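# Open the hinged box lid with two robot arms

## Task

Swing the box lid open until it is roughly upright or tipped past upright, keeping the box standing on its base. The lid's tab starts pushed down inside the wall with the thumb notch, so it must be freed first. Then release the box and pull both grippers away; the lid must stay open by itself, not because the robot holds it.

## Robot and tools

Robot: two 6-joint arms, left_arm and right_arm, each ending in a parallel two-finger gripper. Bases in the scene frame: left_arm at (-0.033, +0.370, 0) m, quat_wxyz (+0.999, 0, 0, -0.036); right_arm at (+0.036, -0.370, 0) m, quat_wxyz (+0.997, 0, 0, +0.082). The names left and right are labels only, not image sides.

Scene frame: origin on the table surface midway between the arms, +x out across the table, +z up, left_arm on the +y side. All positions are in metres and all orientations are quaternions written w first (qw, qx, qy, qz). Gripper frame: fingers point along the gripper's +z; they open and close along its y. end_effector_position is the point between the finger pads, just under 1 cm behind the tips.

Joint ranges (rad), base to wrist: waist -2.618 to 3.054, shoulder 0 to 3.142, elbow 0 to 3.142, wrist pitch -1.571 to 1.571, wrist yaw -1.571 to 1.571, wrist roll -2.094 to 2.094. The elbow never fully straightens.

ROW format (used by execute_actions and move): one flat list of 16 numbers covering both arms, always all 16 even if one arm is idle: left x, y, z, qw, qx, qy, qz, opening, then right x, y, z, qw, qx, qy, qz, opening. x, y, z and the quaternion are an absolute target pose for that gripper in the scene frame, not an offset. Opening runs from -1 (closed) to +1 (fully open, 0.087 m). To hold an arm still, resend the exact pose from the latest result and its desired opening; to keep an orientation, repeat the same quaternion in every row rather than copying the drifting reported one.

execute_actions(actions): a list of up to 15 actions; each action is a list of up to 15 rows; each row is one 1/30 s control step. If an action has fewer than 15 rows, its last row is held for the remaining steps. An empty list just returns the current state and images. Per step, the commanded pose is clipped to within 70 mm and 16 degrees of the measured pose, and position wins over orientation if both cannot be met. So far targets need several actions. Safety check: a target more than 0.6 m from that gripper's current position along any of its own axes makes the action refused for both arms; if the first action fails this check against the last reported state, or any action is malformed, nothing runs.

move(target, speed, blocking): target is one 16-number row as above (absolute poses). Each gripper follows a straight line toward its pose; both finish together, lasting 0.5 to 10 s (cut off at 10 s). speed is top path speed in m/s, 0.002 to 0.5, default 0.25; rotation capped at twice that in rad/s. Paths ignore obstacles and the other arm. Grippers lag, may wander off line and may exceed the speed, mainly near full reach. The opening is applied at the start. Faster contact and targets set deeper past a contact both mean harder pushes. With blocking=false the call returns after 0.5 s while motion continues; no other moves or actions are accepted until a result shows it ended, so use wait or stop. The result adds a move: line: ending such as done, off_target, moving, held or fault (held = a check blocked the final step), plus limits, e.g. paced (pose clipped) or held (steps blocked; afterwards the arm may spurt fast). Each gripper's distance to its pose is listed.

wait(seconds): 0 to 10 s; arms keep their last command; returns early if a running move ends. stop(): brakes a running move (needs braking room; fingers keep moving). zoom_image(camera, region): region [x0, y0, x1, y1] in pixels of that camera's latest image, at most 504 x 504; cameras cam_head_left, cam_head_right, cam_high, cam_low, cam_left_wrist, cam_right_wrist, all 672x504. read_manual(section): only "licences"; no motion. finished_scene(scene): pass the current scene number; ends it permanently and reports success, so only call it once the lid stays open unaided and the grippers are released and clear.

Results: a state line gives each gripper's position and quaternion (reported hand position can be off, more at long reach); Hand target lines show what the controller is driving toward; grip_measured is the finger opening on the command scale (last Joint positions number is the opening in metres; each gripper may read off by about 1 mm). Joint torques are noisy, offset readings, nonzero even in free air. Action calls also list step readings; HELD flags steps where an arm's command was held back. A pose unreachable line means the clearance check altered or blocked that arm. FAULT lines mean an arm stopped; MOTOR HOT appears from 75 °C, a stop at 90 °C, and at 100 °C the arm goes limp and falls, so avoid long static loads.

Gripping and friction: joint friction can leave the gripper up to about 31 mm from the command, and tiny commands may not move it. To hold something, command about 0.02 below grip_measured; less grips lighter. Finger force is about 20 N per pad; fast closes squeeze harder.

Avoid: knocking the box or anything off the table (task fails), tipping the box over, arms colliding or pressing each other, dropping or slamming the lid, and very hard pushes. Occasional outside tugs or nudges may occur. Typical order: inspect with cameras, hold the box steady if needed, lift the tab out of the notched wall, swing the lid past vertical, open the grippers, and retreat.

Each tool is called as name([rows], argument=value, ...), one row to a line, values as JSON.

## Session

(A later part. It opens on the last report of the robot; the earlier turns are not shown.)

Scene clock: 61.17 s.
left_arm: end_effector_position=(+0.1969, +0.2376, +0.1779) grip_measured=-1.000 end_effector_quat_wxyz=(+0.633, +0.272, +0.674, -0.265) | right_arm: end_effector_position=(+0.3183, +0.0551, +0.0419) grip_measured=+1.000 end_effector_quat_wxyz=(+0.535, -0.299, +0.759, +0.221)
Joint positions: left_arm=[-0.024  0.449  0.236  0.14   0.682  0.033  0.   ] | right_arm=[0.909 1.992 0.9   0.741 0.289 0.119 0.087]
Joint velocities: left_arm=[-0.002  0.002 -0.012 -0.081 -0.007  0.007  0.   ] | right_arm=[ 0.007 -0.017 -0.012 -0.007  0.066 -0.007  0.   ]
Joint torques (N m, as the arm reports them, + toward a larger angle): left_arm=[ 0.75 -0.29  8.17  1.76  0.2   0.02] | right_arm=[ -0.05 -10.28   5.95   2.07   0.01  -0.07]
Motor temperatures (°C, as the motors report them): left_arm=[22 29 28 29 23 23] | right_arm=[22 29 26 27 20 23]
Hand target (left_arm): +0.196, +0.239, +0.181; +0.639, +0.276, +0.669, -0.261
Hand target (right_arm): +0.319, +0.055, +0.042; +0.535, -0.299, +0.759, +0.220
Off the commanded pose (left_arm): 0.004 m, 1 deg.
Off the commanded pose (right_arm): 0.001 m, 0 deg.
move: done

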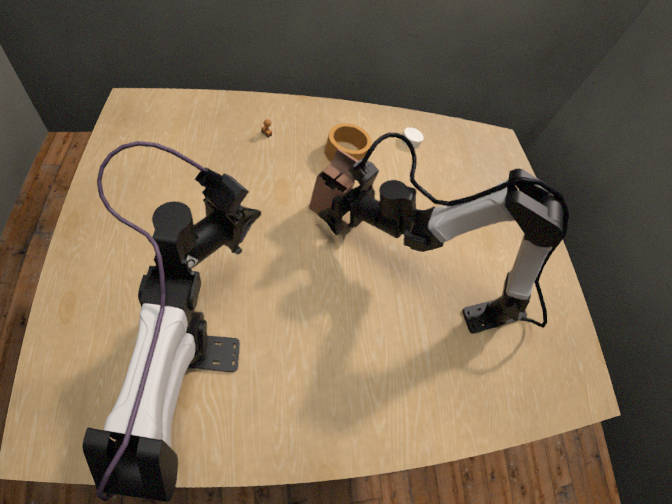

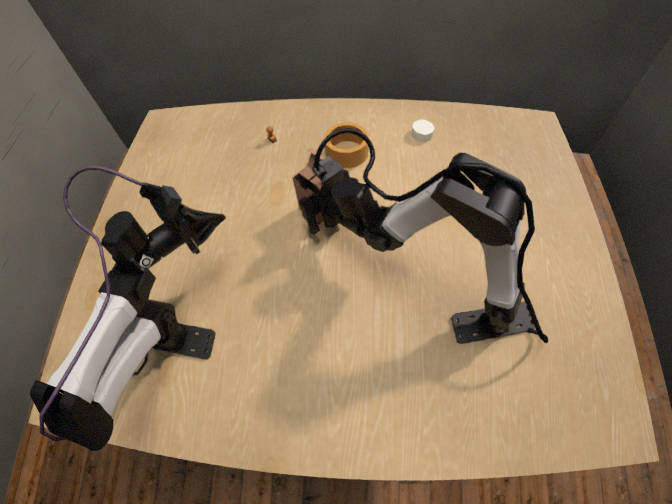

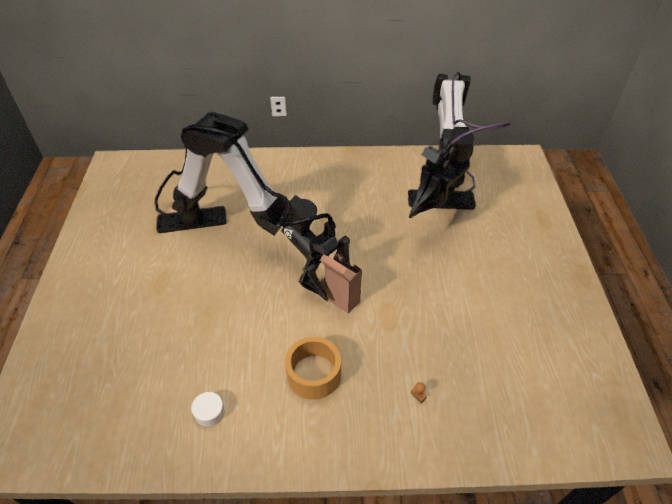

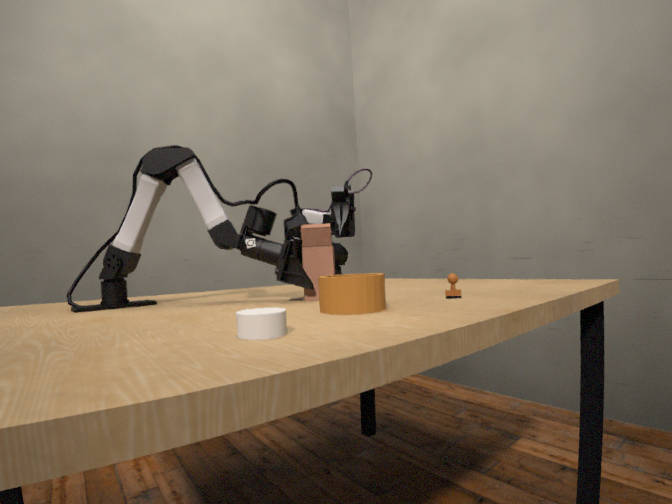

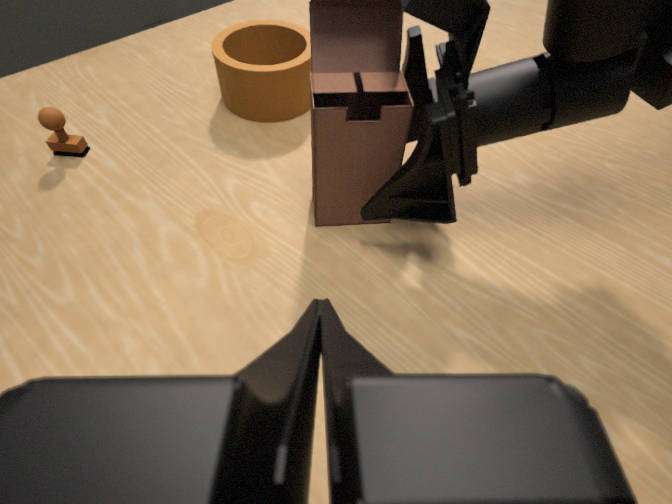

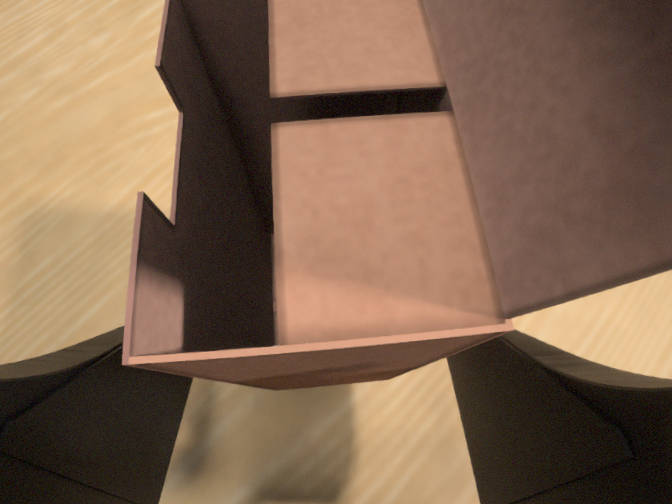

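move(target=[0.2,0.24,0.18,0.639,0.275,0.669,-0.262,-1,0.255,-0.007,0.055,0.535,-0.299,0.759,0.220,1], speed=0.05)

move(target=[0.2,0.24,0.18,0.639,0.275,0.669,-0.262,-1,0.16,-0.16,0.10,0.535,-0.299,0.759,0.220,1], speed=0.2)

Scene clock: 64.00 s.
left_arm: end_effector_position=(+0.1975, +0.2388, +0.1802) grip_measured=-1.000 end_effector_quat_wxyz=(+0.637, +0.273, +0.671, -0.265) | right_arm: end_effector_position=(+0.2590, -0.0046, +0.0519) grip_measured=+1.000 end_effector_quat_wxyz=(+0.531, -0.305, +0.761, +0.215)
Joint positions: left_arm=[-0.01   0.449  0.236  0.15   0.697  0.033  0.   ] | right_arm=[0.992 1.715 0.585 0.753 0.365 0.143 0.087]
Joint velocities: left_arm=[-0.002 -0.002 -0.012 -0.022  0.022 -0.037  0.   ] | right_arm=[-0.002  0.002  0.002  0.007  0.095  0.007  0.   ]
Joint torques (N m, as the arm reports them, + toward a larger angle): left_arm=[0.75 1.87 8.04 1.94 0.19 0.03] | right_arm=[ 0.63 -9.02  3.63  2.28  0.17  0.01]
Motor temperatures (°C, as the motors report them): left_arm=[22 29 29 29 23 23] | right_arm=[22 29 26 28 20 23]
Hand target (left_arm): +0.200, +0.240, +0.180; +0.639, +0.275, +0.669, -0.262
Hand target (right_arm): +0.256, -0.007, +0.055; +0.535, -0.299, +0.759, +0.220
Off the commanded pose (left_arm): 0.003 m, 1 deg.
Off the commanded pose (right_arm): 0.006 m, 1 deg.
move: done

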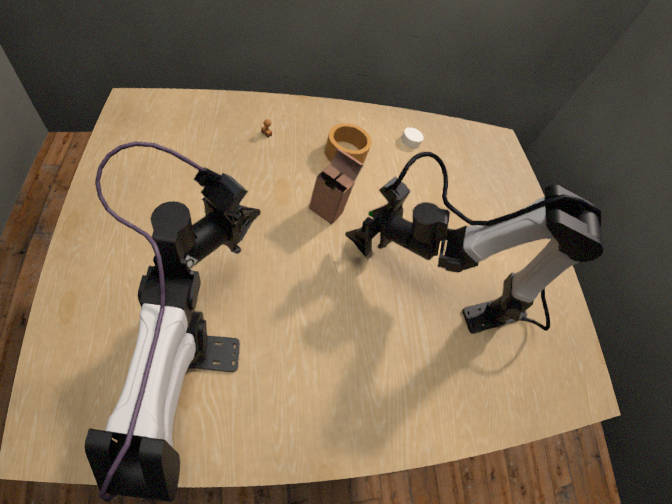

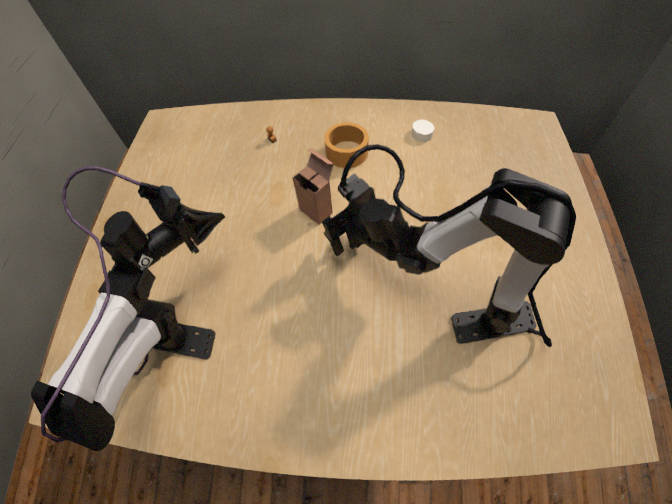

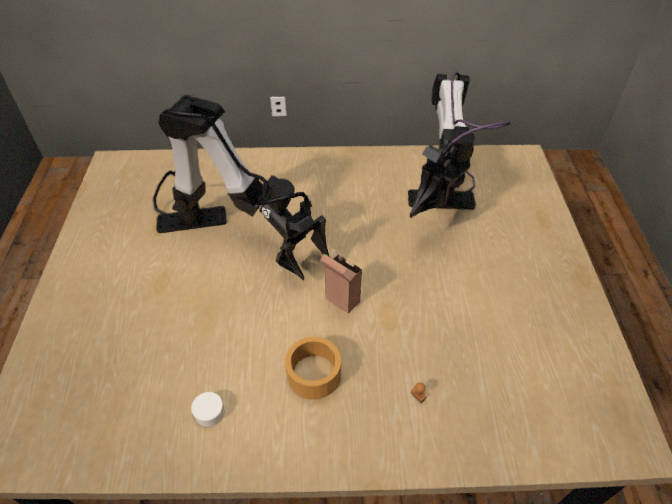

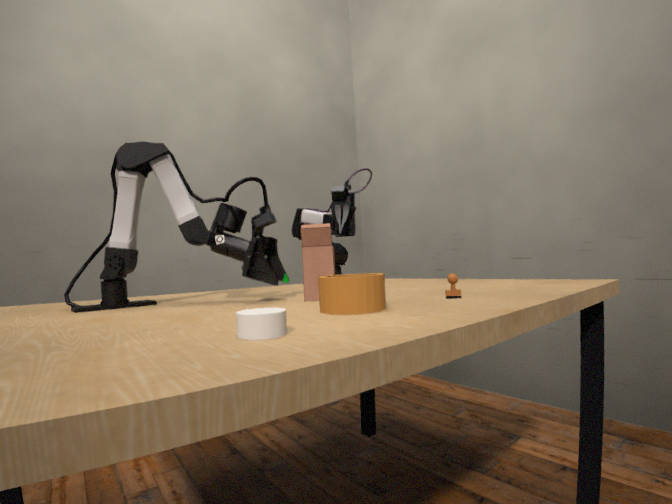

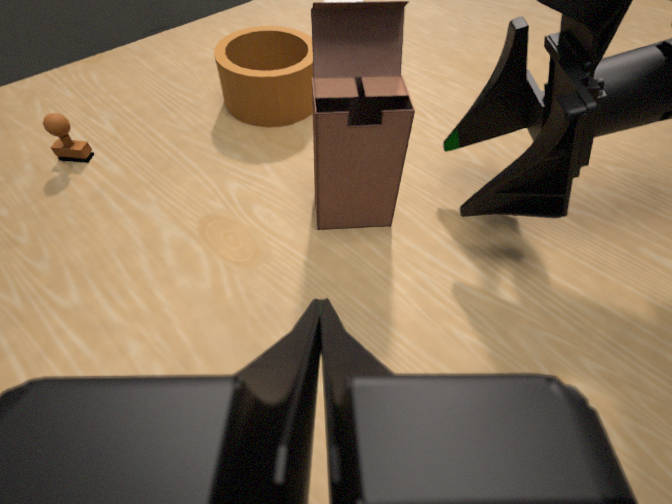

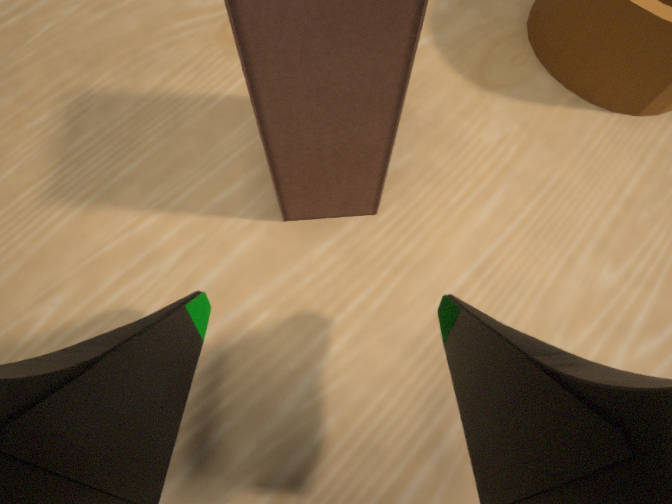

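Scene clock: 66.00 s.
left_arm: end_effector_position=(+0.1975, +0.2388, +0.1803) grip_measured=-1.000 end_effector_quat_wxyz=(+0.637, +0.273, +0.670, -0.265) | right_arm: end_effector_position=(+0.1622, -0.1643, +0.0869) grip_measured=+1.000 end_effector_quat_wxyz=(+0.530, -0.310, +0.762, +0.207)
Joint positions: left_arm=[-0.01   0.449  0.236  0.151  0.697  0.033  0.   ] | right_arm=[ 1.237  0.484  0.177 -0.134  0.594  0.245  0.087]
Joint velocities: left_arm=[ 0.002 -0.007 -0.022 -0.066  0.037 -0.007  0.   ] | right_arm=[-0.022  0.002 -0.007 -0.037 -0.037 -0.051  0.   ]
Joint torques (N m, as the arm reports them, + toward a larger angle): left_arm=[0.79 1.9  8.01 1.94 0.2  0.03] | right_arm=[ 0.6  -0.19 10.21  1.72  0.23  0.09]
Motor temperatures (°C, as the motors report them): left_arm=[22 28 29 29 23 23] | right_arm=[22 29 26 28 20 23]
Hand target (left_arm): +0.200, +0.240, +0.180; +0.639, +0.275, +0.669, -0.262
Hand target (right_arm): +0.162, -0.161, +0.101; +0.536, -0.299, +0.758, +0.220
Off the commanded pose (left_arm): 0.003 m, 0 deg.
Off the commanded pose (right_arm): 0.014 m, 2 deg.
move: off_target (right_arm)

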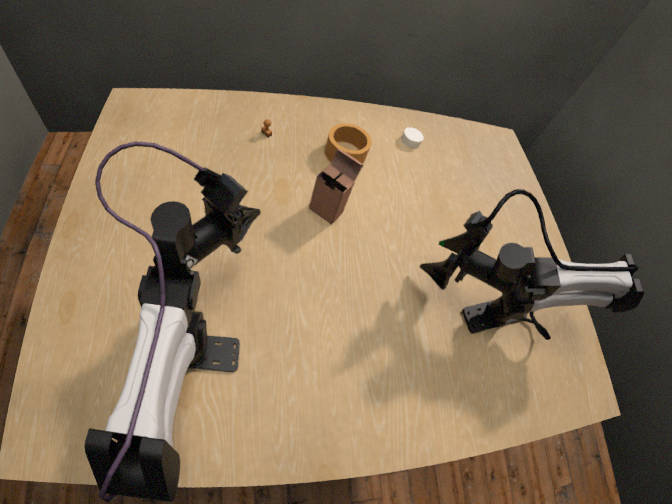

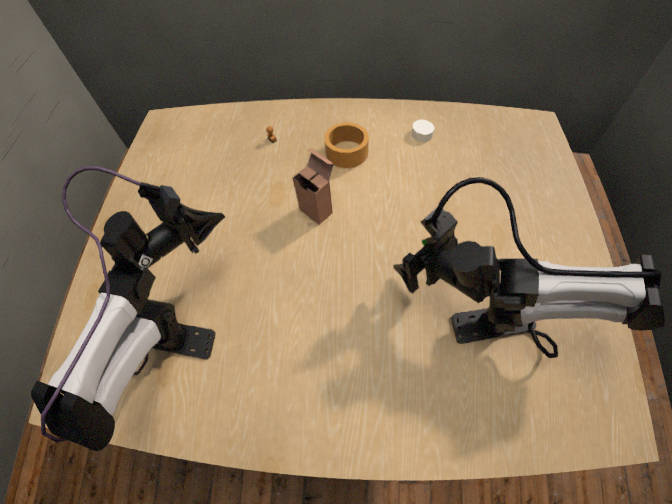

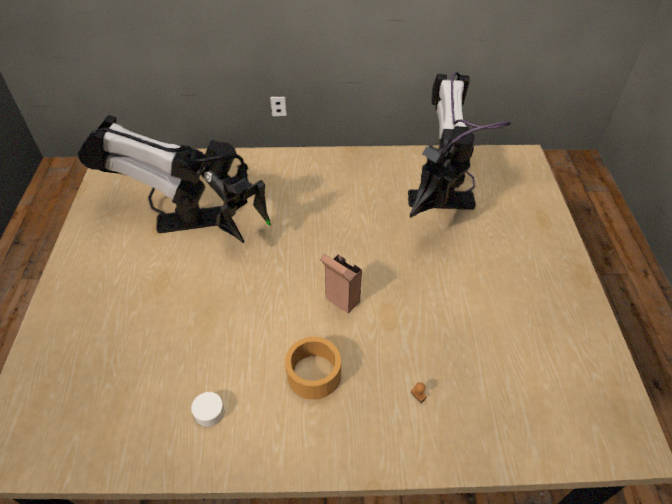

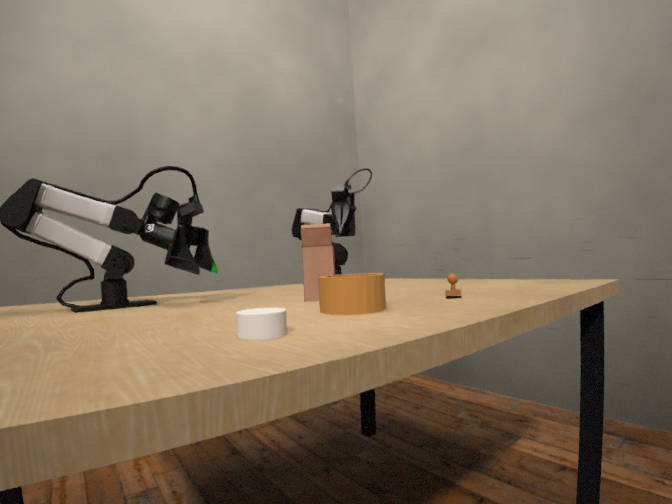

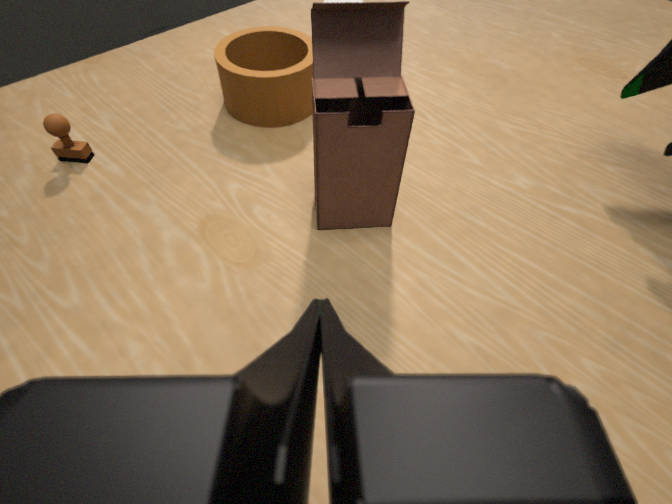

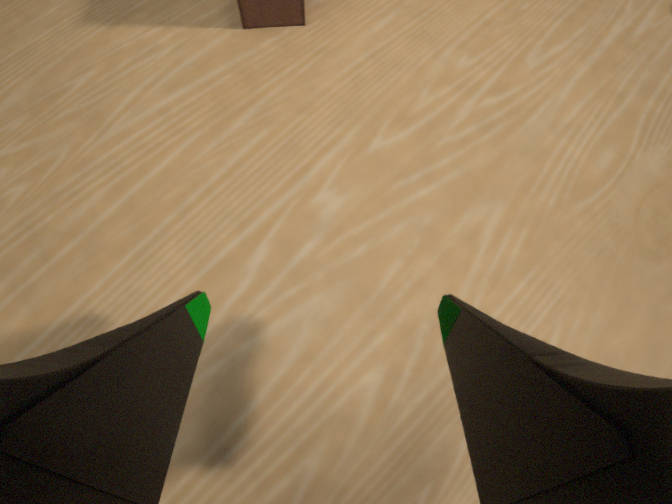

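zoom_image(camera="cam_head_right", region=[260,120,380,240])

Region (260, 120, 380, 240) of cam_head_right's 672x504 image, scaled by 4.200, with more detail than that image has.

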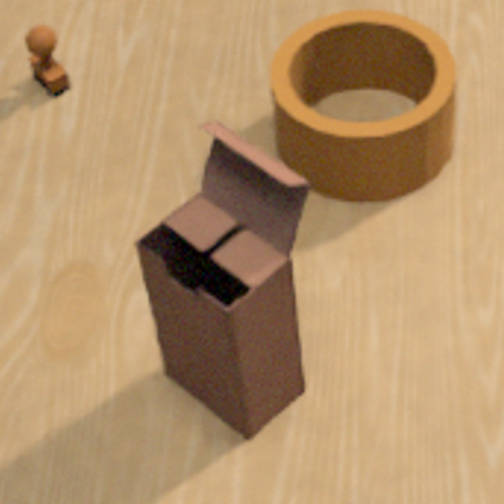

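The lid leans back past vertical.

finished_scene(scene=2)

The scene is finished: the task was done.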